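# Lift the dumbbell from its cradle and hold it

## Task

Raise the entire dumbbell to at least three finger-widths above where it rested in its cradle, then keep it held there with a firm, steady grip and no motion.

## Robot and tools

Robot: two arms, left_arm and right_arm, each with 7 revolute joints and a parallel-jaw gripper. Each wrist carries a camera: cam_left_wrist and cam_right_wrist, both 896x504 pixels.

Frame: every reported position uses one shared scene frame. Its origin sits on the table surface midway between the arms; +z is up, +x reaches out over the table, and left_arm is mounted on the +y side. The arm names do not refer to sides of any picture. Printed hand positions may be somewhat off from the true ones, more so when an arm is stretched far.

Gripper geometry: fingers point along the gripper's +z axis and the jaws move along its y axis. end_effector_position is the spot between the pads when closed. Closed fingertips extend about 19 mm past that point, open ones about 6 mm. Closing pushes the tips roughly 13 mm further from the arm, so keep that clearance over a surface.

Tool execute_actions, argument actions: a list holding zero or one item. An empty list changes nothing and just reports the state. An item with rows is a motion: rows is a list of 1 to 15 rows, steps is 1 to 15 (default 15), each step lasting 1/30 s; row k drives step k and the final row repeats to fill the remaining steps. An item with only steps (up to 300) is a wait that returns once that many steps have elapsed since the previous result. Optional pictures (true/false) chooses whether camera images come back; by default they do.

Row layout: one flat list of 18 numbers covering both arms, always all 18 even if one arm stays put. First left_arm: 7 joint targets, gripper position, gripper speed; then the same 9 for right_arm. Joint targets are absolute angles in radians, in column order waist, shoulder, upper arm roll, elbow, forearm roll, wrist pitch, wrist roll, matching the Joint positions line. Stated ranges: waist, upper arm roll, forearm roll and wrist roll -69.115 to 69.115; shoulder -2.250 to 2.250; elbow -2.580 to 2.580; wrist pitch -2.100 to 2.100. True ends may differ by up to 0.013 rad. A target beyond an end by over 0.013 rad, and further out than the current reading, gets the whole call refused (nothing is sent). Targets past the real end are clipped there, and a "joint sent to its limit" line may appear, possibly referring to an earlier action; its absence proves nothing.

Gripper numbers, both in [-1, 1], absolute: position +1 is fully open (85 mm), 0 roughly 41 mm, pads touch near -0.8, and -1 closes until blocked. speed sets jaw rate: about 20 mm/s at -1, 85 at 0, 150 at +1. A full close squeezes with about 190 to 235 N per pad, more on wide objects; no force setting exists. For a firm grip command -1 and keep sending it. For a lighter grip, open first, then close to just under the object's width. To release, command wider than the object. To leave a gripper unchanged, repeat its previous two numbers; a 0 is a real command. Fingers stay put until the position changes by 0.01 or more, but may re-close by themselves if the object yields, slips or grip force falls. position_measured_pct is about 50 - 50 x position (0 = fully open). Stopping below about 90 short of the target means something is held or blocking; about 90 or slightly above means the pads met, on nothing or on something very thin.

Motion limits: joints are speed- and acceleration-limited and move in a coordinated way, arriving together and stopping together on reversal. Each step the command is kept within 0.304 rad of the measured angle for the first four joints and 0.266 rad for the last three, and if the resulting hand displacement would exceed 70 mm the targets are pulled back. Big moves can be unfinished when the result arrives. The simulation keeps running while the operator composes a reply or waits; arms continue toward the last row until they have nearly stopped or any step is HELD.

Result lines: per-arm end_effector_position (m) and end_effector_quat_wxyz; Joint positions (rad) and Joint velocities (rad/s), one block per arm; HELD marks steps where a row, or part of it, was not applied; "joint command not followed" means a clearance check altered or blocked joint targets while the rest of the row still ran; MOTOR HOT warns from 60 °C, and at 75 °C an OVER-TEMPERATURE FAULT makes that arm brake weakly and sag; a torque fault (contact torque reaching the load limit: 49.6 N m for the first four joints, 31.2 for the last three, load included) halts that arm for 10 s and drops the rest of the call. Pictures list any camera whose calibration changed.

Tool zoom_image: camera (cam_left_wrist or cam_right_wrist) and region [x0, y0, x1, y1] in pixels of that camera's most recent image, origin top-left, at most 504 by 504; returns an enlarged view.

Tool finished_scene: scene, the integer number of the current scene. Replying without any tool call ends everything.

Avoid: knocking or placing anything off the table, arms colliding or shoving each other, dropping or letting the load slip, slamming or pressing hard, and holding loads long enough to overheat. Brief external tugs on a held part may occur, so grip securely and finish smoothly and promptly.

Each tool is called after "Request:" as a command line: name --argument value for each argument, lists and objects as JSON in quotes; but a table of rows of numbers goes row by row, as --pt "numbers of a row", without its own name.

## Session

Request:
execute_actions --actions '[]'

Scene clock: 0.00 s of 4800.00 s.
left_arm: end_effector_position=(+0.1187, +0.5456, +0.2191) position_measured_pct=0.0 end_effector_quat_wxyz=(-0.129, -0.377, +0.651, -0.646) | right_arm: end_effector_position=(+0.4246, -0.2929, +0.1998) position_measured_pct=0.0 end_effector_quat_wxyz=(-0.002, +0.014, +1.000, -0.001)
Joint positions: left_arm=[-1.901  1.036  0.153  1.426  0.285  2.068  1.033] | right_arm=[-0.058  0.431  0.002  1.659  0.     1.055  1.518]
Joint velocities: left_arm=[ 0.    -0.001  0.001  0.001  0.001  0.     0.001] | right_arm=[ 0.002  0.001 -0.    -0.     0.     0.     0.   ]
Motor temperatures (°C, as the motors report them): left_arm=[38 34 31 32 40 40 34] | right_arm=[32 34 30 33 35 41 41]
camera_calibration (this result's frames):
cam_left_wrist: T_world_to_cam=[[-0.651191, -0.199299, -0.732277, 0.355761], [0.671182, 0.299111, -0.678268, -0.0328997], [0.354211, -0.933173, -0.0610128, 0.624706], [0, 0, 0, 1]] pos_world=[0.0324729, 0.663702, 0.276316]

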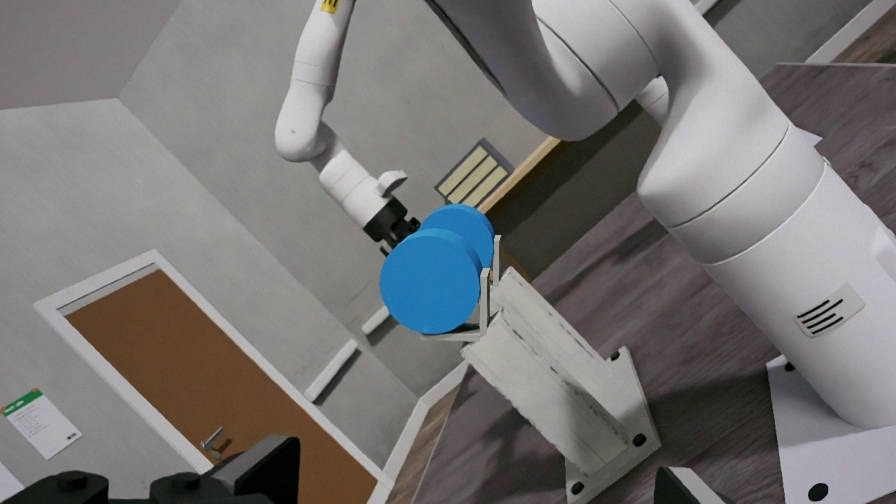

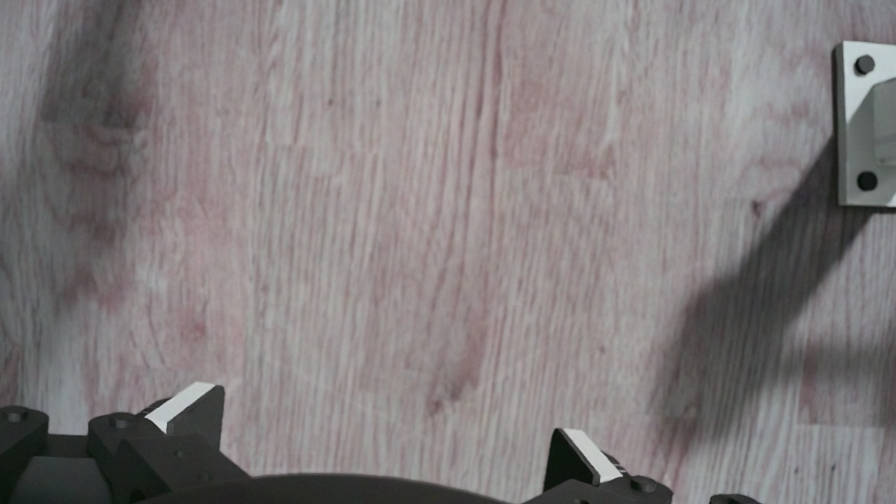

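Request:
execute_actions --actions '[{"rows":[[-1.901,1.036,0.153,1.426,0.285,2.068,1.033,1,0,-0.25,0.25,0,1.35,0,1.54,1.9,1,0]]}]' --pictures false

Request:
execute_actions --actions '[{"rows":[[-1.901,1.036,0.153,1.426,0.285,2.068,1.033,1,0,-0.85,0.25,0,1.35,0,1.54,2.3,1,0]]}]' --pictures false

Request:
execute_actions --actions '[{"steps":25}]'

Scene clock: 16.77 s of 4800.00 s.
left_arm: end_effector_position=(+0.1185, +0.5454, +0.2191) position_measured_pct=0.0 end_effector_quat_wxyz=(-0.130, -0.377, +0.651, -0.647) | right_arm: end_effector_position=(+0.4100, -0.2186, +0.3515) position_measured_pct=0.0 end_effector_quat_wxyz=(+0.017, -0.234, +0.972, -0.001)
Joint positions: left_arm=[-1.901  1.036  0.153  1.426  0.285  2.068  1.033] | right_arm=[-0.227  0.272  0.     1.386 -0.     1.449  1.847]
Joint velocities: left_arm=[ 0.    -0.001  0.    -0.001 -0.     0.    -0.001] | right_arm=[-0.294 -0.28  -0.002 -0.481  0.     1.205  0.704]
Motor temperatures (°C, as the motors report them): left_arm=[38 34 31 32 40 40 34] | right_arm=[32 34 30 33 35 41 41]
Steps of this call (steps 1 to 90: nothing new was sent; then 13.27 s passed at rest; steps 91 to 105: all 15 steps of this action). Readings (joint positions | what the end effector reports):
91: left_arm=[-1.901 1.036 0.153 1.426 0.285 2.068 1.033] | right_arm=[-0.059 0.430 0.002 1.658 0.000 1.056 1.519] | left_arm position_measured_pct=0.0 | right_arm position_measured_pct=0.0
92: left_arm=[-1.901 1.036 0.153 1.426 0.285 2.068 1.033] | right_arm=[-0.063 0.427 0.003 1.654 0.001 1.060 1.523] | left_arm position_measured_pct=0.0 | right_arm position_measured_pct=0.0
94: left_arm=[-1.901 1.036 0.153 1.426 0.285 2.068 1.033] | right_arm=[-0.081 0.411 0.003 1.628 0.001 1.082 1.545] | left_arm position_measured_pct=0.0 | right_arm position_measured_pct=0.0
98: left_arm=[-1.901 1.036 0.153 1.426 0.285 2.068 1.033] | right_arm=[-0.141 0.354 0.002 1.531 0.000 1.178 1.641] | left_arm position_measured_pct=0.0 | right_arm position_measured_pct=0.0
105: the state above

Scene clock: 17.27 s of 4800.00 s.
left_arm: end_effector_position=(+0.1185, +0.5454, +0.2191) position_measured_pct=0.0 end_effector_quat_wxyz=(-0.130, -0.377, +0.651, -0.647) | right_arm: end_effector_position=(+0.3313, -0.0550, +0.3704) position_measured_pct=0.0 end_effector_quat_wxyz=(-0.001, -0.588, +0.809, -0.000)
Joint positions: left_arm=[-1.901  1.036  0.153  1.426  0.285  2.068  1.033] | right_arm=[-0.655  0.253  0.     1.352  0.     1.539  2.206]
Joint velocities: left_arm=[ 0.    -0.001 -0.002  0.    -0.001 -0.001  0.   ] | right_arm=[-0.979 -0.01  -0.002 -0.01   0.     0.005  0.469]
Motor temperatures (°C, as the motors report them): left_arm=[38 34 31 32 40 40 34] | right_arm=[32 34 30 33 35 41 41]
Steps of this call (steps 1 to 15: all 15 steps of this action). Readings (joint positions | what the end effector reports):
1: left_arm=[-1.901 1.036 0.153 1.426 0.285 2.068 1.033] | right_arm=[-0.237 0.264 0.000 1.372 -0.000 1.486 1.870] | left_arm position_measured_pct=0.0 | right_arm position_measured_pct=0.0
2: left_arm=[-1.901 1.036 0.153 1.426 0.285 2.068 1.033] | right_arm=[-0.252 0.259 0.001 1.362 0.001 1.514 1.894] | left_arm position_measured_pct=0.0 | right_arm position_measured_pct=0.0
4: left_arm=[-1.901 1.036 0.153 1.426 0.285 2.068 1.033] | right_arm=[-0.298 0.258 0.002 1.357 0.001 1.537 1.946] | left_arm position_measured_pct=0.0 | right_arm position_measured_pct=0.0
8: left_arm=[-1.901 1.036 0.153 1.426 0.285 2.068 1.033] | right_arm=[-0.426 0.256 0.001 1.355 0.000 1.538 2.057] | left_arm position_measured_pct=0.0 | right_arm position_measured_pct=0.0
15: the state above

Scene clock: 18.10 s of 4800.00 s.
left_arm: end_effector_position=(+0.1185, +0.5454, +0.2191) position_measured_pct=0.0 end_effector_quat_wxyz=(-0.130, -0.377, +0.651, -0.647) | right_arm: end_effector_position=(+0.2809, +0.0097, +0.3720) position_measured_pct=0.0 end_effector_quat_wxyz=(-0.001, +0.699, -0.715, -0.000)
Joint positions: left_arm=[-1.901  1.036  0.153  1.426  0.285  2.068  1.033] | right_arm=[-0.85  0.25 -0.    1.35 -0.    1.54  2.3 ]
Joint velocities: left_arm=[ 0.    -0.003 -0.003 -0.001  0.    -0.001 -0.   ] | right_arm=[-0.001  0.001 -0.     0.    -0.001 -0.001 -0.   ]
Motor temperatures (°C, as the motors report them): left_arm=[38 34 31 32 40 40 34] | right_arm=[32 34 30 33 35 41 41]
Steps of this call (steps 1 to 25: the robot went on to your last target). Readings (joint positions | what the end effector reports):
1: left_arm=[-1.901 1.036 0.153 1.426 0.285 2.068 1.033] | right_arm=[-0.687 0.252 0.000 1.351 0.000 1.539 2.222] | left_arm position_measured_pct=0.0 | right_arm position_measured_pct=0.0
2: left_arm=[-1.901 1.036 0.153 1.426 0.285 2.068 1.033] | right_arm=[-0.720 0.252 0.000 1.351 0.000 1.539 2.238] | left_arm position_measured_pct=0.0 | right_arm position_measured_pct=0.0
4: left_arm=[-1.901 1.036 0.153 1.426 0.285 2.068 1.033] | right_arm=[-0.779 0.251 -0.001 1.350 -0.001 1.539 2.267] | left_arm position_measured_pct=0.0 | right_arm position_measured_pct=0.0
8: left_arm=[-1.901 1.036 0.153 1.426 0.285 2.068 1.033] | right_arm=[-0.838 0.250 -0.002 1.350 -0.001 1.540 2.298] | left_arm position_measured_pct=0.0 | right_arm position_measured_pct=0.0
25: the state above
camera_calibration (this result's frames):
cam_left_wrist: T_world_to_cam=[[-0.651791, -0.199816, -0.731602, 0.355836], [0.670885, 0.297947, -0.679073, -0.0318711], [0.353668, -0.933435, -0.0601458, 0.624583], [0, 0, 0, 1]] pos_world=[0.0324176, 0.663606, 0.276254]
cam_right_wrist: T_world_to_cam=[[-0.990376, -0.12931, 0.0493417, 0.240762], [-0.12845, 0.991509, 0.0202403, 0.0704642], [-0.0515401, 0.0137076, -0.998577, 0.543081], [0, 0, 0, 1]] pos_world=[0.275487, -0.0461773, 0.529002]

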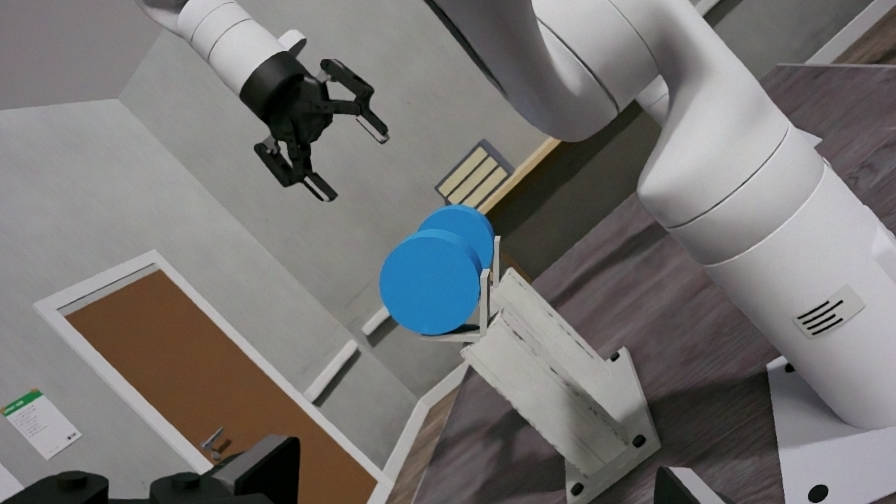

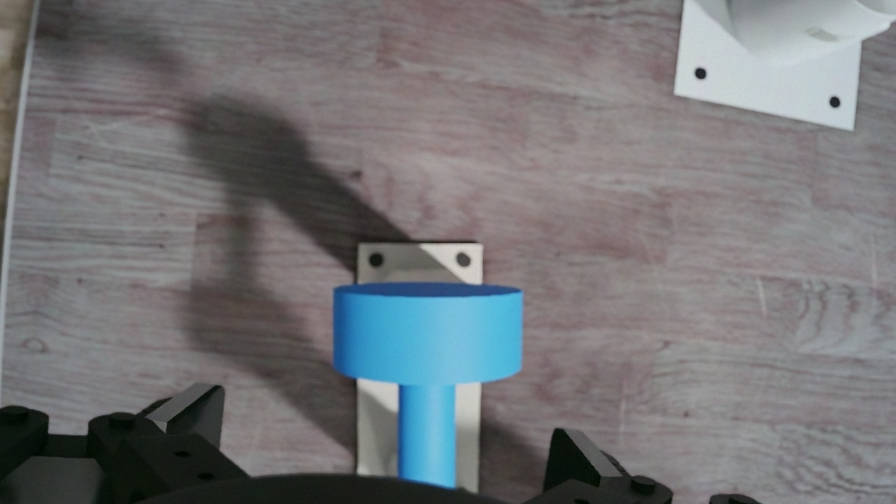

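Request:
execute_actions --actions '[{"rows":[[-1.901,1.036,0.153,1.426,0.285,2.068,1.033,1,0,-0.993,0.321,0,1.288,0,1.531,-0.985,1,0]]}]' --pictures false

Request:
execute_actions --actions '[{"steps":75}]'

Scene clock: 54.10 s of 4800.00 s.
left_arm: end_effector_position=(+0.1185, +0.5454, +0.2191) position_measured_pct=0.0 end_effector_quat_wxyz=(-0.130, -0.377, +0.651, -0.647) | right_arm: end_effector_position=(+0.2557, +0.0688, +0.3619) position_measured_pct=0.0 end_effector_quat_wxyz=(+0.001, -0.557, +0.831, +0.001)
Joint positions: left_arm=[-1.901  1.036  0.153  1.426  0.285  2.068  1.033] | right_arm=[-0.981  0.315 -0.     1.292 -0.     1.532  1.801]
Joint velocities: left_arm=[ 0.     0.     0.002  0.    -0.    -0.001 -0.   ] | right_arm=[-0.074  0.037  0.003 -0.031  0.001 -0.005 -1.215]
Motor temperatures (°C, as the motors report them): left_arm=[38 35 31 32 40 40 34] | right_arm=[32 35 30 33 35 41 41]
Steps of this call (steps 1 to 15: the robot went on to your last target; steps 16 to 90: nothing new was sent; then 32.50 s passed at rest; steps 91 to 105: all 15 steps of this action). Readings (joint positions | what the end effector reports):
91: left_arm=[-1.901 1.036 0.153 1.426 0.285 2.068 1.033] | right_arm=[-0.851 0.251 0.000 1.350 0.000 1.540 2.299] | left_arm position_measured_pct=0.0 | right_arm position_measured_pct=0.0
92: left_arm=[-1.901 1.036 0.153 1.426 0.285 2.068 1.033] | right_arm=[-0.857 0.253 0.001 1.347 0.001 1.540 2.291] | left_arm position_measured_pct=0.0 | right_arm position_measured_pct=0.0
94: left_arm=[-1.901 1.036 0.153 1.426 0.285 2.068 1.033] | right_arm=[-0.886 0.268 0.002 1.336 0.001 1.539 2.244] | left_arm position_measured_pct=0.0 | right_arm position_measured_pct=0.0
98: left_arm=[-1.901 1.036 0.153 1.426 0.285 2.068 1.033] | right_arm=[-0.944 0.297 -0.001 1.310 -0.001 1.534 2.086] | left_arm position_measured_pct=0.0 | right_arm position_measured_pct=0.0
105: the state above

Scene clock: 56.60 s of 4800.00 s.
left_arm: end_effector_position=(+0.1185, +0.5454, +0.2191) position_measured_pct=0.0 end_effector_quat_wxyz=(-0.130, -0.377, +0.651, -0.647) | right_arm: end_effector_position=(+0.2529, +0.0736, +0.3608) position_measured_pct=0.0 end_effector_quat_wxyz=(-0.000, +0.715, +0.699, +0.001)
Joint positions: left_arm=[-1.901  1.036  0.153  1.426  0.285  2.068  1.033] | right_arm=[-0.993  0.321  0.     1.288 -0.     1.531 -0.985]
Joint velocities: left_arm=[ 0.    -0.001 -0.002  0.001 -0.001  0.001  0.002] | right_arm=[-0.  0.  0.  0.  0.  0. -0.]
Motor temperatures (°C, as the motors report them): left_arm=[38 35 31 32 40 40 34] | right_arm=[32 35 30 33 35 41 41]
Steps of this call (steps 1 to 75: the robot went on to your last target). Readings (joint positions | what the end effector reports):
1: left_arm=[-1.901 1.036 0.153 1.426 0.285 2.068 1.033] | right_arm=[-0.984 0.316 -0.000 1.292 -0.000 1.531 1.761] | left_arm position_measured_pct=0.0 | right_arm position_measured_pct=0.0
2: left_arm=[-1.901 1.036 0.153 1.426 0.285 2.068 1.033] | right_arm=[-0.985 0.317 -0.000 1.291 -0.000 1.531 1.720] | left_arm position_measured_pct=0.0 | right_arm position_measured_pct=0.0
4: left_arm=[-1.901 1.036 0.153 1.426 0.285 2.068 1.033] | right_arm=[-0.988 0.319 -0.000 1.290 -0.000 1.531 1.639] | left_arm position_measured_pct=0.0 | right_arm position_measured_pct=0.0
8: left_arm=[-1.901 1.036 0.153 1.426 0.285 2.068 1.033] | right_arm=[-0.991 0.320 -0.000 1.289 -0.000 1.531 1.476] | left_arm position_measured_pct=0.0 | right_arm position_measured_pct=0.0
75: the state above
camera_calibration (this result's frames):
cam_left_wrist: T_world_to_cam=[[-0.651791, -0.199816, -0.731602, 0.355836], [0.670885, 0.297947, -0.679074, -0.0318712], [0.353668, -0.933435, -0.0601459, 0.624584], [0, 0, 0, 1]] pos_world=[0.0324175, 0.663606, 0.276254]
cam_right_wrist: T_world_to_cam=[[0.990318, 0.128861, 0.0516335, -0.298869], [0.128087, -0.991599, 0.0180485, 0.0855895], [0.0535255, -0.0112602, -0.998503, 0.504781], [0, 0, 0, 1]] pos_world=[0.257993, 0.129067, 0.517912]

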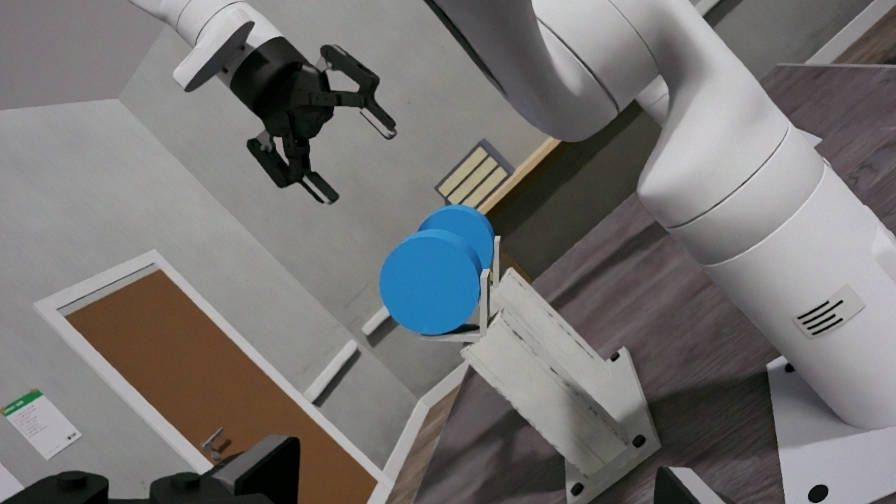

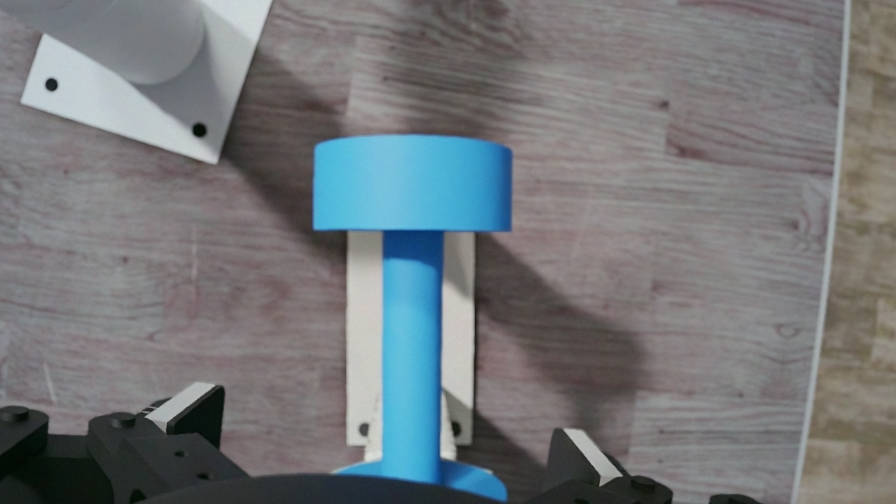

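Request:
execute_actions --actions '[{"rows":[[-1.901,1.036,0.153,1.426,0.285,2.068,1.033,1,0,-0.98,0.34,0,1.454,0,1.346,-0.972,1,0],[-1.901,1.036,0.153,1.426,0.285,2.068,1.033,1,0,-0.98,0.34,0,1.454,0,1.346,-0.972,1,0],[-1.901,1.036,0.153,1.426,0.285,2.068,1.033,1,0,-0.98,0.34,0,1.454,0,1.346,-0.972,1,0],[-1.901,1.036,0.153,1.426,0.285,2.068,1.033,1,0,-0.98,0.34,0,1.454,0,1.346,-0.972,1,0],[-1.901,1.036,0.153,1.426,0.285,2.068,1.033,1,0,-0.98,0.34,0,1.454,0,1.346,-0.972,1,0],[-1.901,1.036,0.153,1.426,0.285,2.068,1.033,1,0,-0.98,0.386,0,1.593,0,1.161,-0.972,1,0]]}]' --pictures false

Request:
execute_actions --actions '[{"steps":15}]'

Scene clock: 78.93 s of 4800.00 s.
left_arm: end_effector_position=(+0.1185, +0.5454, +0.2191) position_measured_pct=0.0 end_effector_quat_wxyz=(-0.130, -0.377, +0.651, -0.647) | right_arm: end_effector_position=(+0.2577, +0.0705, +0.2405) position_measured_pct=0.0 end_effector_quat_wxyz=(-0.000, +0.715, +0.699, +0.001)
Joint positions: left_arm=[-1.901  1.036  0.153  1.426  0.285  2.068  1.033] | right_arm=[-0.98   0.385  0.     1.588  0.     1.167 -0.972]
Joint velocities: left_arm=[ 0.     0.    -0.001  0.     0.001  0.    -0.   ] | right_arm=[ 0.004  0.039  0.001  0.153 -0.001 -0.204  0.004]
Motor temperatures (°C, as the motors report them): left_arm=[38 35 31 32 40 40 34] | right_arm=[32 35 30 33 35 41 41]
Steps of this call (steps 1 to 15: the robot went on to your last target; steps 16 to 90: nothing new was sent; then 18.83 s passed at rest; steps 91 to 105: all 15 steps of this action). Readings (joint positions | what the end effector reports):
91: left_arm=[-1.901 1.036 0.153 1.426 0.285 2.068 1.033] | right_arm=[-0.993 0.321 -0.000 1.289 -0.000 1.530 -0.985] | left_arm position_measured_pct=0.0 | right_arm position_measured_pct=0.0
92: left_arm=[-1.901 1.036 0.153 1.426 0.285 2.068 1.033] | right_arm=[-0.992 0.321 -0.000 1.293 -0.000 1.525 -0.985] | left_arm position_measured_pct=0.0 | right_arm position_measured_pct=0.0
94: left_arm=[-1.901 1.036 0.153 1.426 0.285 2.068 1.033] | right_arm=[-0.990 0.324 -0.000 1.319 -0.000 1.497 -0.983] | left_arm position_measured_pct=0.0 | right_arm position_measured_pct=0.0
98: left_arm=[-1.901 1.036 0.153 1.426 0.285 2.068 1.033] | right_arm=[-0.984 0.340 0.000 1.432 0.000 1.371 -0.976] | left_arm position_measured_pct=0.0 | right_arm position_measured_pct=0.0
105: the state above

Scene clock: 79.43 s of 4800.00 s.
left_arm: end_effector_position=(+0.1185, +0.5454, +0.2191) position_measured_pct=0.0 end_effector_quat_wxyz=(-0.130, -0.377, +0.651, -0.647) | right_arm: end_effector_position=(+0.2575, +0.0700, +0.2385) position_measured_pct=0.0 end_effector_quat_wxyz=(-0.000, +0.715, +0.699, +0.001)
Joint positions: left_arm=[-1.901  1.036  0.153  1.426  0.285  2.068  1.033] | right_arm=[-0.98   0.386  0.     1.593  0.     1.161 -0.972]
Joint velocities: left_arm=[ 0.     0.    -0.001  0.     0.     0.     0.001] | right_arm=[-0.     0.001 -0.     0.001  0.     0.    -0.   ]
Motor temperatures (°C, as the motors report them): left_arm=[38 35 31 32 40 40 34] | right_arm=[32 35 30 33 35 41 41]
Steps of this call (steps 1 to 15: the robot went on to your last target). Readings (joint positions | what the end effector reports):
1: left_arm=[-1.901 1.036 0.153 1.426 0.285 2.068 1.033] | right_arm=[-0.980 0.385 0.000 1.591 0.000 1.163 -0.972] | left_arm position_measured_pct=0.0 | right_arm position_measured_pct=0.0
2: left_arm=[-1.901 1.036 0.153 1.426 0.285 2.068 1.033] | right_arm=[-0.980 0.386 0.000 1.592 0.000 1.162 -0.972] | left_arm position_measured_pct=0.0 | right_arm position_measured_pct=0.0
4: left_arm=[-1.901 1.036 0.153 1.426 0.285 2.068 1.033] | right_arm=[-0.980 0.386 0.000 1.592 0.000 1.161 -0.972] | left_arm position_measured_pct=0.0 | right_arm position_measured_pct=0.0
8: left_arm=[-1.901 1.036 0.153 1.426 0.285 2.068 1.033] | right_arm=[-0.980 0.386 0.000 1.593 0.000 1.161 -0.972] | left_arm position_measured_pct=0.0 | right_arm position_measured_pct=0.0
15: the state above
All arms were judged still, so your last target was given up. Only a new action makes them travel on or press farther. Fingers that are still opening or closing keep moving.
camera_calibration (this result's frames):
cam_left_wrist: T_world_to_cam=[[-0.651791, -0.199816, -0.731602, 0.355836], [0.670885, 0.297947, -0.679073, -0.0318711], [0.353668, -0.933435, -0.0601458, 0.624584], [0, 0, 0, 1]] pos_world=[0.0324176, 0.663606, 0.276254]
cam_right_wrist: T_world_to_cam=[[0.990315, 0.12887, 0.051656, -0.296646], [0.128095, -0.991598, 0.0180561, 0.0836593], [0.0535489, -0.0112644, -0.998502, 0.382428], [0, 0, 0, 1]] pos_world=[0.262578, 0.125493, 0.395668]

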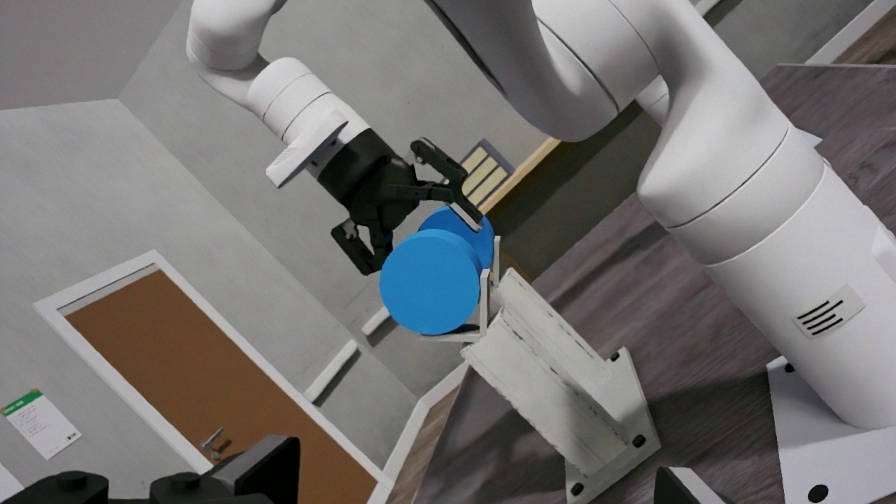

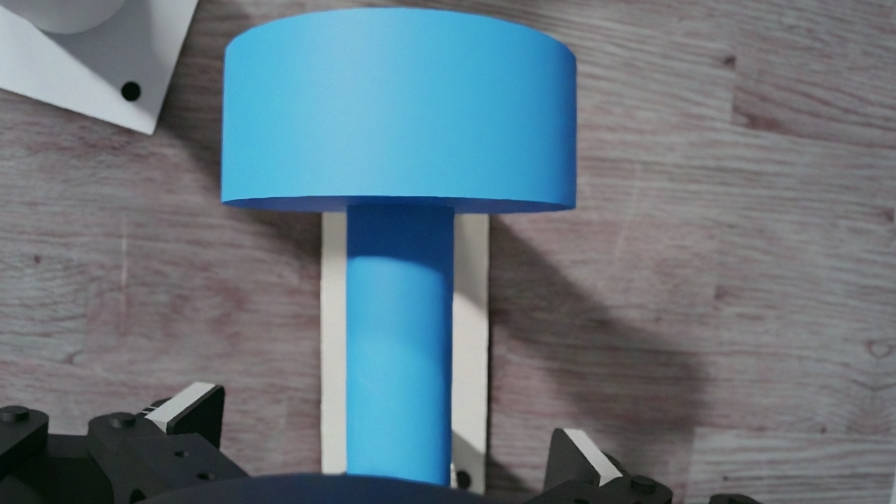

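Request:
execute_actions --actions '[{"rows":[[-1.901,1.036,0.153,1.426,0.285,2.068,1.033,1,0,-0.98,0.386,0,1.593,0,1.161,-0.972,-1,0]]}]' --pictures false

Request:
execute_actions --actions '[{"steps":15}]'

Scene clock: 87.97 s of 4800.00 s.
left_arm: end_effector_position=(+0.1185, +0.5454, +0.2191) position_measured_pct=0.0 end_effector_quat_wxyz=(-0.130, -0.377, +0.651, -0.647) | right_arm: end_effector_position=(+0.2575, +0.0700, +0.2385) position_measured_pct=36.5 end_effector_quat_wxyz=(-0.000, +0.715, +0.699, +0.001)
Joint positions: left_arm=[-1.901  1.036  0.153  1.426  0.285  2.068  1.033] | right_arm=[-0.98   0.386 -0.     1.593  0.     1.161 -0.972]
Joint velocities: left_arm=[ 0.    -0.    -0.003 -0.001  0.001  0.001 -0.   ] | right_arm=[-0.    -0.001 -0.001  0.     0.     0.     0.   ]
Motor temperatures (°C, as the motors report them): left_arm=[38 35 31 32 40 40 34] | right_arm=[32 35 30 33 35 41 41]
Steps of this call (steps 1 to 90: nothing new was sent; then 5.03 s passed at rest; steps 91 to 105: all 15 steps of this action). Readings (joint positions | what the end effector reports):
91: left_arm=[-1.901 1.036 0.153 1.426 0.285 2.068 1.033] | right_arm=[-0.980 0.386 0.000 1.593 0.000 1.161 -0.972] | left_arm position_measured_pct=0.0 | right_arm position_measured_pct=0.0
92: left_arm=[-1.901 1.036 0.153 1.426 0.285 2.068 1.033] | right_arm=[-0.980 0.386 0.000 1.593 0.000 1.161 -0.972] | left_arm position_measured_pct=0.0 | right_arm position_measured_pct=0.4
94: left_arm=[-1.901 1.036 0.153 1.426 0.285 2.068 1.033] | right_arm=[-0.980 0.386 0.000 1.593 0.000 1.161 -0.972] | left_arm position_measured_pct=0.0 | right_arm position_measured_pct=4.4
98: left_arm=[-1.901 1.036 0.153 1.426 0.285 2.068 1.033] | right_arm=[-0.980 0.386 0.000 1.593 0.000 1.161 -0.972] | left_arm position_measured_pct=0.0 | right_arm position_measured_pct=15.9
105: the state above

Scene clock: 88.47 s of 4800.00 s.
left_arm: end_effector_position=(+0.1185, +0.5454, +0.2191) position_measured_pct=0.0 end_effector_quat_wxyz=(-0.130, -0.377, +0.651, -0.647) | right_arm: end_effector_position=(+0.2601, +0.0701, +0.2402) position_measured_pct=65.9 end_effector_quat_wxyz=(+0.002, +0.714, +0.700, +0.004)
Joint positions: left_arm=[-1.901  1.036  0.153  1.426  0.285  2.068  1.033] | right_arm=[-0.979  0.384  0.001  1.59   0.005  1.159 -0.968]
Joint velocities: left_arm=[-0.     0.     0.001 -0.    -0.    -0.001  0.   ] | right_arm=[ 0.001 -0.002  0.001 -0.    -0.    -0.    -0.   ]
Motor temperatures (°C, as the motors report them): left_arm=[38 35 31 32 40 40 34] | right_arm=[32 35 30 33 35 41 41]
Steps of this call (steps 1 to 15: the robot went on to your last target). Readings (joint positions | what the end effector reports):
1: left_arm=[-1.901 1.036 0.153 1.426 0.285 2.068 1.033] | right_arm=[-0.980 0.386 0.000 1.593 0.000 1.161 -0.972] | left_arm position_measured_pct=0.0 | right_arm position_measured_pct=39.7
2: left_arm=[-1.901 1.036 0.153 1.426 0.285 2.068 1.033] | right_arm=[-0.980 0.386 0.000 1.593 0.000 1.161 -0.972] | left_arm position_measured_pct=0.0 | right_arm position_measured_pct=42.5
4: left_arm=[-1.901 1.036 0.153 1.426 0.285 2.068 1.033] | right_arm=[-0.980 0.386 0.000 1.593 0.000 1.161 -0.972] | left_arm position_measured_pct=0.0 | right_arm position_measured_pct=48.8
8: left_arm=[-1.901 1.036 0.153 1.426 0.285 2.068 1.033] | right_arm=[-0.978 0.386 0.002 1.591 0.003 1.158 -0.972] | left_arm position_measured_pct=0.0 | right_arm position_measured_pct=60.7
15: the state above
All arms were judged still, so your last target was given up. Only a new action makes them travel on or press farther. Fingers that are still opening or closing keep moving.
camera_calibration (this result's frames):
cam_left_wrist: T_world_to_cam=[[-0.651791, -0.199815, -0.731602, 0.355836], [0.670885, 0.297947, -0.679073, -0.0318713], [0.353668, -0.933435, -0.060146, 0.624584], [0, 0, 0, 1]] pos_world=[0.0324176, 0.663606, 0.276254]
cam_right_wrist: T_world_to_cam=[[0.989356, 0.132903, 0.0592551, -0.301214], [0.132121, -0.991089, 0.0169313, 0.0826167], [0.0609773, -0.00892224, -0.998099, 0.381729], [0, 0, 0, 1]] pos_world=[0.263816, 0.125319, 0.397453]

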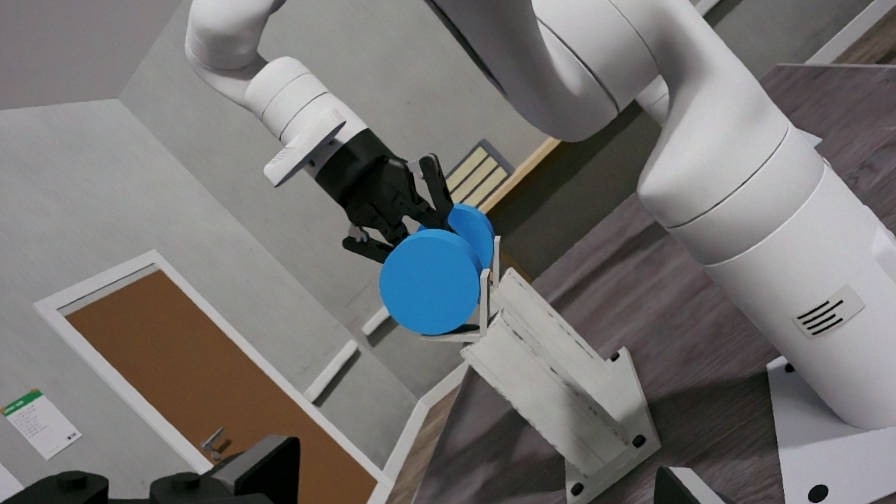

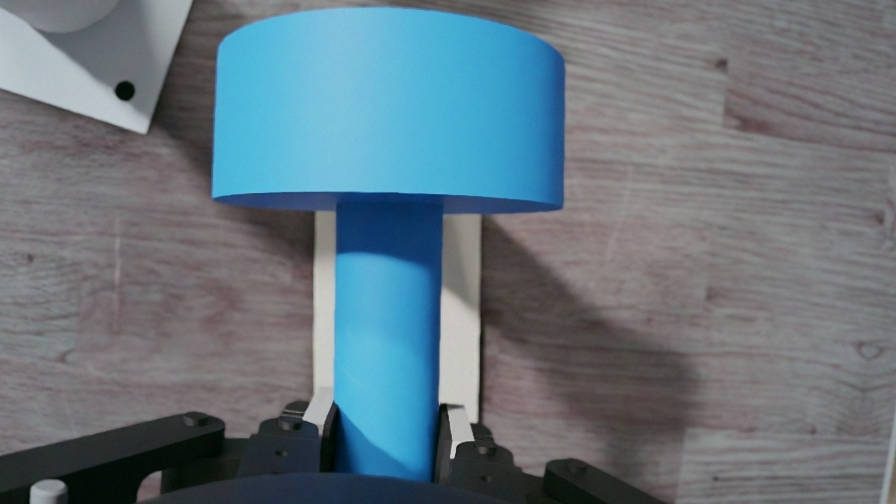

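Request:
execute_actions --actions '[{"rows":[[-1.901,1.036,0.153,1.426,0.285,2.068,1.033,1,0,-0.979,0.382,0,1.583,0,1.174,-0.97,-1,0],[-1.901,1.036,0.153,1.426,0.285,2.068,1.033,1,0,-0.979,0.382,0,1.583,0,1.174,-0.97,-1,0],[-1.901,1.036,0.153,1.426,0.285,2.068,1.033,1,0,-0.979,0.378,0,1.572,0,1.189,-0.97,-1,0],[-1.901,1.036,0.153,1.426,0.285,2.068,1.033,1,0,-0.979,0.378,0,1.572,0,1.189,-0.97,-1,0],[-1.901,1.036,0.153,1.426,0.285,2.068,1.033,1,0,-0.979,0.374,0,1.561,0,1.204,-0.97,-1,0],[-1.901,1.036,0.153,1.426,0.285,2.068,1.033,1,0,-0.979,0.374,0,1.561,0,1.204,-0.97,-1,0],[-1.901,1.036,0.153,1.426,0.285,2.068,1.033,1,0,-0.979,0.37,0,1.55,0,1.219,-0.97,-1,0]]}]'

Scene clock: 100.90 s of 4800.00 s.
left_arm: end_effector_position=(+0.1185, +0.5454, +0.2191) position_measured_pct=0.0 end_effector_quat_wxyz=(-0.130, -0.377, +0.651, -0.647) | right_arm: end_effector_position=(+0.2584, +0.0704, +0.2582) position_measured_pct=66.3 end_effector_quat_wxyz=(-0.000, +0.715, +0.699, +0.001)
Joint positions: left_arm=[-1.901  1.036  0.153  1.426  0.285  2.068  1.033] | right_arm=[-0.979  0.37   0.     1.55  -0.     1.219 -0.97 ]
Joint velocities: left_arm=[ 0.     0.    -0.001  0.001  0.    -0.001  0.001] | right_arm=[ 0.001 -0.003 -0.    -0.001  0.001 -0.001 -0.   ]
Motor temperatures (°C, as the motors report them): left_arm=[38 35 31 32 40 40 34] | right_arm=[32 35 30 33 35 41 41]
Steps of this call (steps 1 to 90: nothing new was sent; then 8.93 s passed at rest; steps 91 to 105: all 15 steps of this action). Readings (joint positions | what the end effector reports):
91: left_arm=[-1.901 1.036 0.153 1.426 0.285 2.068 1.033] | right_arm=[-0.979 0.384 0.001 1.590 0.005 1.160 -0.968] | left_arm position_measured_pct=0.0 | right_arm position_measured_pct=65.9
92: left_arm=[-1.901 1.036 0.153 1.426 0.285 2.068 1.033] | right_arm=[-0.979 0.383 0.000 1.586 0.004 1.166 -0.968] | left_arm position_measured_pct=0.0 | right_arm position_measured_pct=65.9
94: left_arm=[-1.901 1.036 0.153 1.426 0.285 2.068 1.033] | right_arm=[-0.979 0.381 0.000 1.579 0.002 1.179 -0.969] | left_arm position_measured_pct=0.0 | right_arm position_measured_pct=66.3
98: left_arm=[-1.901 1.036 0.153 1.426 0.285 2.068 1.033] | right_arm=[-0.979 0.374 -0.000 1.557 -0.000 1.210 -0.970] | left_arm position_measured_pct=0.0 | right_arm position_measured_pct=66.3
105: the state above
camera_calibration (this result's frames):
cam_left_wrist: T_world_to_cam=[[-0.651791, -0.199816, -0.731602, 0.355836], [0.670885, 0.297947, -0.679073, -0.0318712], [0.353668, -0.933435, -0.0601459, 0.624584], [0, 0, 0, 1]] pos_world=[0.0324176, 0.663606, 0.276254]
cam_right_wrist: T_world_to_cam=[[0.990163, 0.129801, 0.0522329, -0.298767], [0.129054, -0.991484, 0.0174376, 0.0835401], [0.0540515, -0.0105252, -0.998483, 0.401808], [0, 0, 0, 1]] pos_world=[0.263329, 0.125838, 0.415347]

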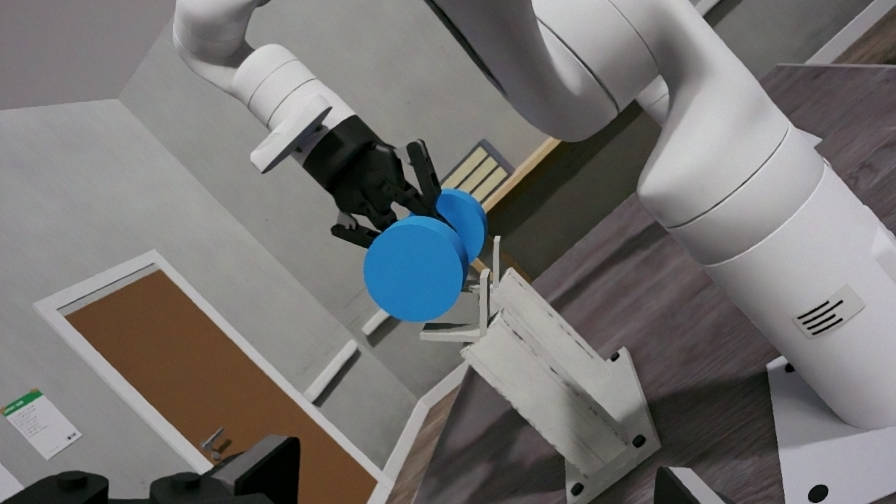

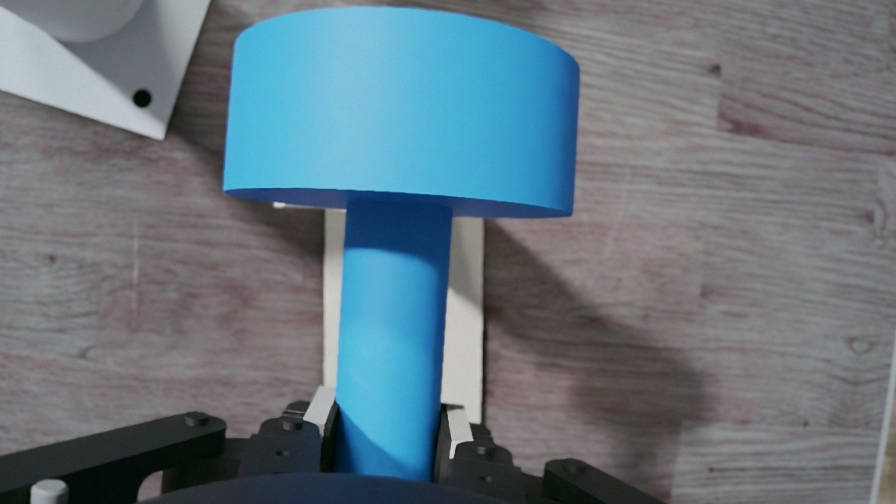

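Request:
execute_actions --actions '[{"rows":[[-1.901,1.036,0.153,1.426,0.285,2.068,1.033,1,0,-0.979,0.363,0,1.525,0,1.251,-0.97,-1,0],[-1.901,1.036,0.153,1.426,0.285,2.068,1.033,1,0,-0.979,0.363,0,1.525,0,1.251,-0.97,-1,0],[-1.901,1.036,0.153,1.426,0.285,2.068,1.033,1,0,-0.979,0.353,0,1.49,0,1.297,-0.97,-1,0],[-1.901,1.036,0.153,1.426,0.285,2.068,1.033,1,0,-0.979,0.353,0,1.49,0,1.297,-0.97,-1,0],[-1.901,1.036,0.153,1.426,0.285,2.068,1.033,1,0,-0.979,0.342,0,1.45,0,1.348,-0.97,-1,0],[-1.901,1.036,0.153,1.426,0.285,2.068,1.033,1,0,-0.979,0.342,0,1.45,0,1.348,-0.97,-1,0],[-1.901,1.036,0.153,1.426,0.285,2.068,1.033,1,0,-0.979,0.332,0,1.405,0,1.403,-0.97,-1,0]]}]' --pictures false

Request:
execute_actions --actions '[{"steps":60}]'

Scene clock: 118.03 s of 4800.00 s.
left_arm: end_effector_position=(+0.1185, +0.5454, +0.2191) position_measured_pct=0.0 end_effector_quat_wxyz=(-0.130, -0.377, +0.651, -0.647) | right_arm: end_effector_position=(+0.2579, +0.0698, +0.3193) position_measured_pct=66.3 end_effector_quat_wxyz=(-0.000, +0.715, +0.699, +0.001)
Joint positions: left_arm=[-1.901  1.036  0.153  1.426  0.285  2.068  1.033] | right_arm=[-0.979  0.332  0.     1.405  0.     1.403 -0.97 ]
Joint velocities: left_arm=[-0.    -0.    -0.001 -0.001  0.     0.001 -0.   ] | right_arm=[-0.001  0.003 -0.    -0.004  0.001  0.004 -0.   ]
Motor temperatures (°C, as the motors report them): left_arm=[38 35 31 32 40 40 34] | right_arm=[32 35 30 34 35 41 41]
Steps of this call (steps 1 to 15: the robot went on to your last target; steps 16 to 90: nothing new was sent; then 13.63 s passed at rest; steps 91 to 105: all 15 steps of this action). Readings (joint positions | what the end effector reports):
91: left_arm=[-1.901 1.036 0.153 1.426 0.285 2.068 1.033] | right_arm=[-0.979 0.370 -0.000 1.549 0.000 1.220 -0.970] | left_arm position_measured_pct=0.0 | right_arm position_measured_pct=66.3
92: left_arm=[-1.901 1.036 0.153 1.426 0.285 2.068 1.033] | right_arm=[-0.979 0.369 -0.000 1.545 0.000 1.226 -0.970] | left_arm position_measured_pct=0.0 | right_arm position_measured_pct=66.3
94: left_arm=[-1.901 1.036 0.153 1.426 0.285 2.068 1.033] | right_arm=[-0.979 0.362 -0.000 1.521 0.000 1.256 -0.970] | left_arm position_measured_pct=0.0 | right_arm position_measured_pct=66.3
98: left_arm=[-1.901 1.036 0.153 1.426 0.285 2.068 1.033] | right_arm=[-0.979 0.344 -0.000 1.453 0.000 1.343 -0.970] | left_arm position_measured_pct=0.0 | right_arm position_measured_pct=66.3
105: the state above

Scene clock: 120.03 s of 4800.00 s.
left_arm: end_effector_position=(+0.1185, +0.5454, +0.2191) position_measured_pct=0.0 end_effector_quat_wxyz=(-0.130, -0.377, +0.651, -0.647) | right_arm: end_effector_position=(+0.2580, +0.0699, +0.3193) position_measured_pct=66.3 end_effector_quat_wxyz=(-0.000, +0.715, +0.699, +0.001)
Joint positions: left_arm=[-1.901  1.036  0.153  1.426  0.285  2.068  1.033] | right_arm=[-0.979  0.332  0.     1.405  0.     1.403 -0.97 ]
Joint velocities: left_arm=[ 0.    -0.001 -0.003 -0.    -0.     0.001 -0.002] | right_arm=[-0.     0.002 -0.    -0.001 -0.    -0.    -0.   ]
Motor temperatures (°C, as the motors report them): left_arm=[38 35 31 32 40 40 34] | right_arm=[32 35 30 34 35 41 41]
Steps of this call (steps 1 to 15: the robot went on to your last target; steps 16 to 60: nothing new was sent). Readings (joint positions | what the end effector reports):
1: left_arm=[-1.901 1.036 0.153 1.426 0.285 2.068 1.033] | right_arm=[-0.979 0.332 0.000 1.405 0.000 1.403 -0.970] | left_arm position_measured_pct=0.0 | right_arm position_measured_pct=66.3
2: left_arm=[-1.901 1.036 0.153 1.426 0.285 2.068 1.033] | right_arm=[-0.979 0.332 0.000 1.405 -0.000 1.403 -0.970] | left_arm position_measured_pct=0.0 | right_arm position_measured_pct=66.3
4: left_arm=[-1.901 1.036 0.153 1.426 0.285 2.068 1.033] | right_arm=[-0.979 0.332 -0.000 1.405 0.000 1.403 -0.970] | left_arm position_measured_pct=0.0 | right_arm position_measured_pct=66.3
8: left_arm=[-1.901 1.036 0.153 1.426 0.285 2.068 1.033] | right_arm=[-0.979 0.332 0.000 1.405 -0.000 1.403 -0.970] | left_arm position_measured_pct=0.0 | right_arm position_measured_pct=66.3
60: the state above
All arms were judged still, so your last target was given up. Only a new action makes them travel on or press farther. Fingers that are still opening or closing keep moving.
camera_calibration (this result's frames):
cam_left_wrist: T_world_to_cam=[[-0.651791, -0.199816, -0.731602, 0.355836], [0.670885, 0.297947, -0.679073, -0.031871], [0.353668, -0.933435, -0.0601456, 0.624583], [0, 0, 0, 1]] pos_world=[0.0324176, 0.663606, 0.276254]
cam_right_wrist: T_world_to_cam=[[0.990186, 0.129855, 0.0516648, -0.301326], [0.129082, -0.99147, 0.0180514, 0.0817842], [0.0535682, -0.0112052, -0.998501, 0.463032], [0, 0, 0, 1]] pos_world=[0.263008, 0.125404, 0.47643]

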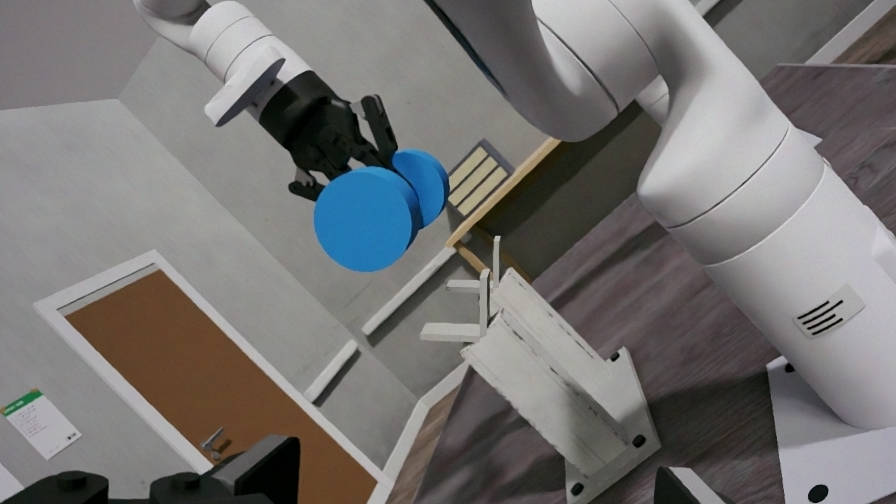

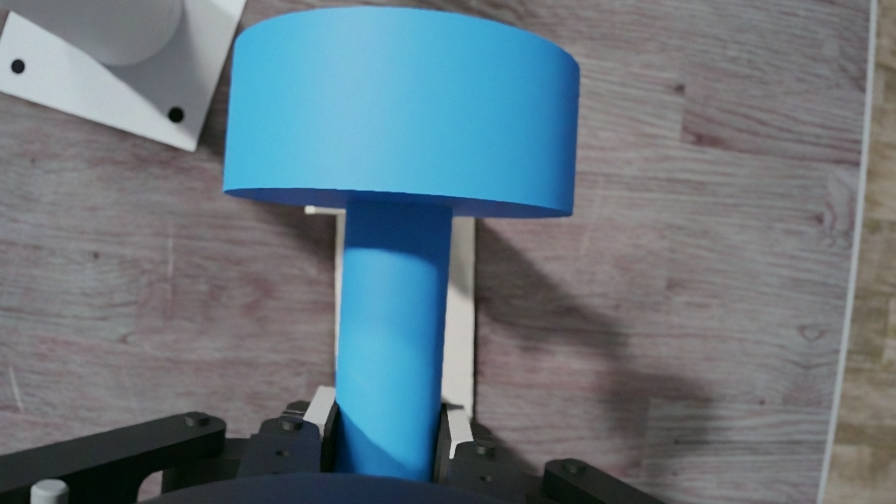

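Request:
finished_scene --scene 2

The scene is finished: the task was done.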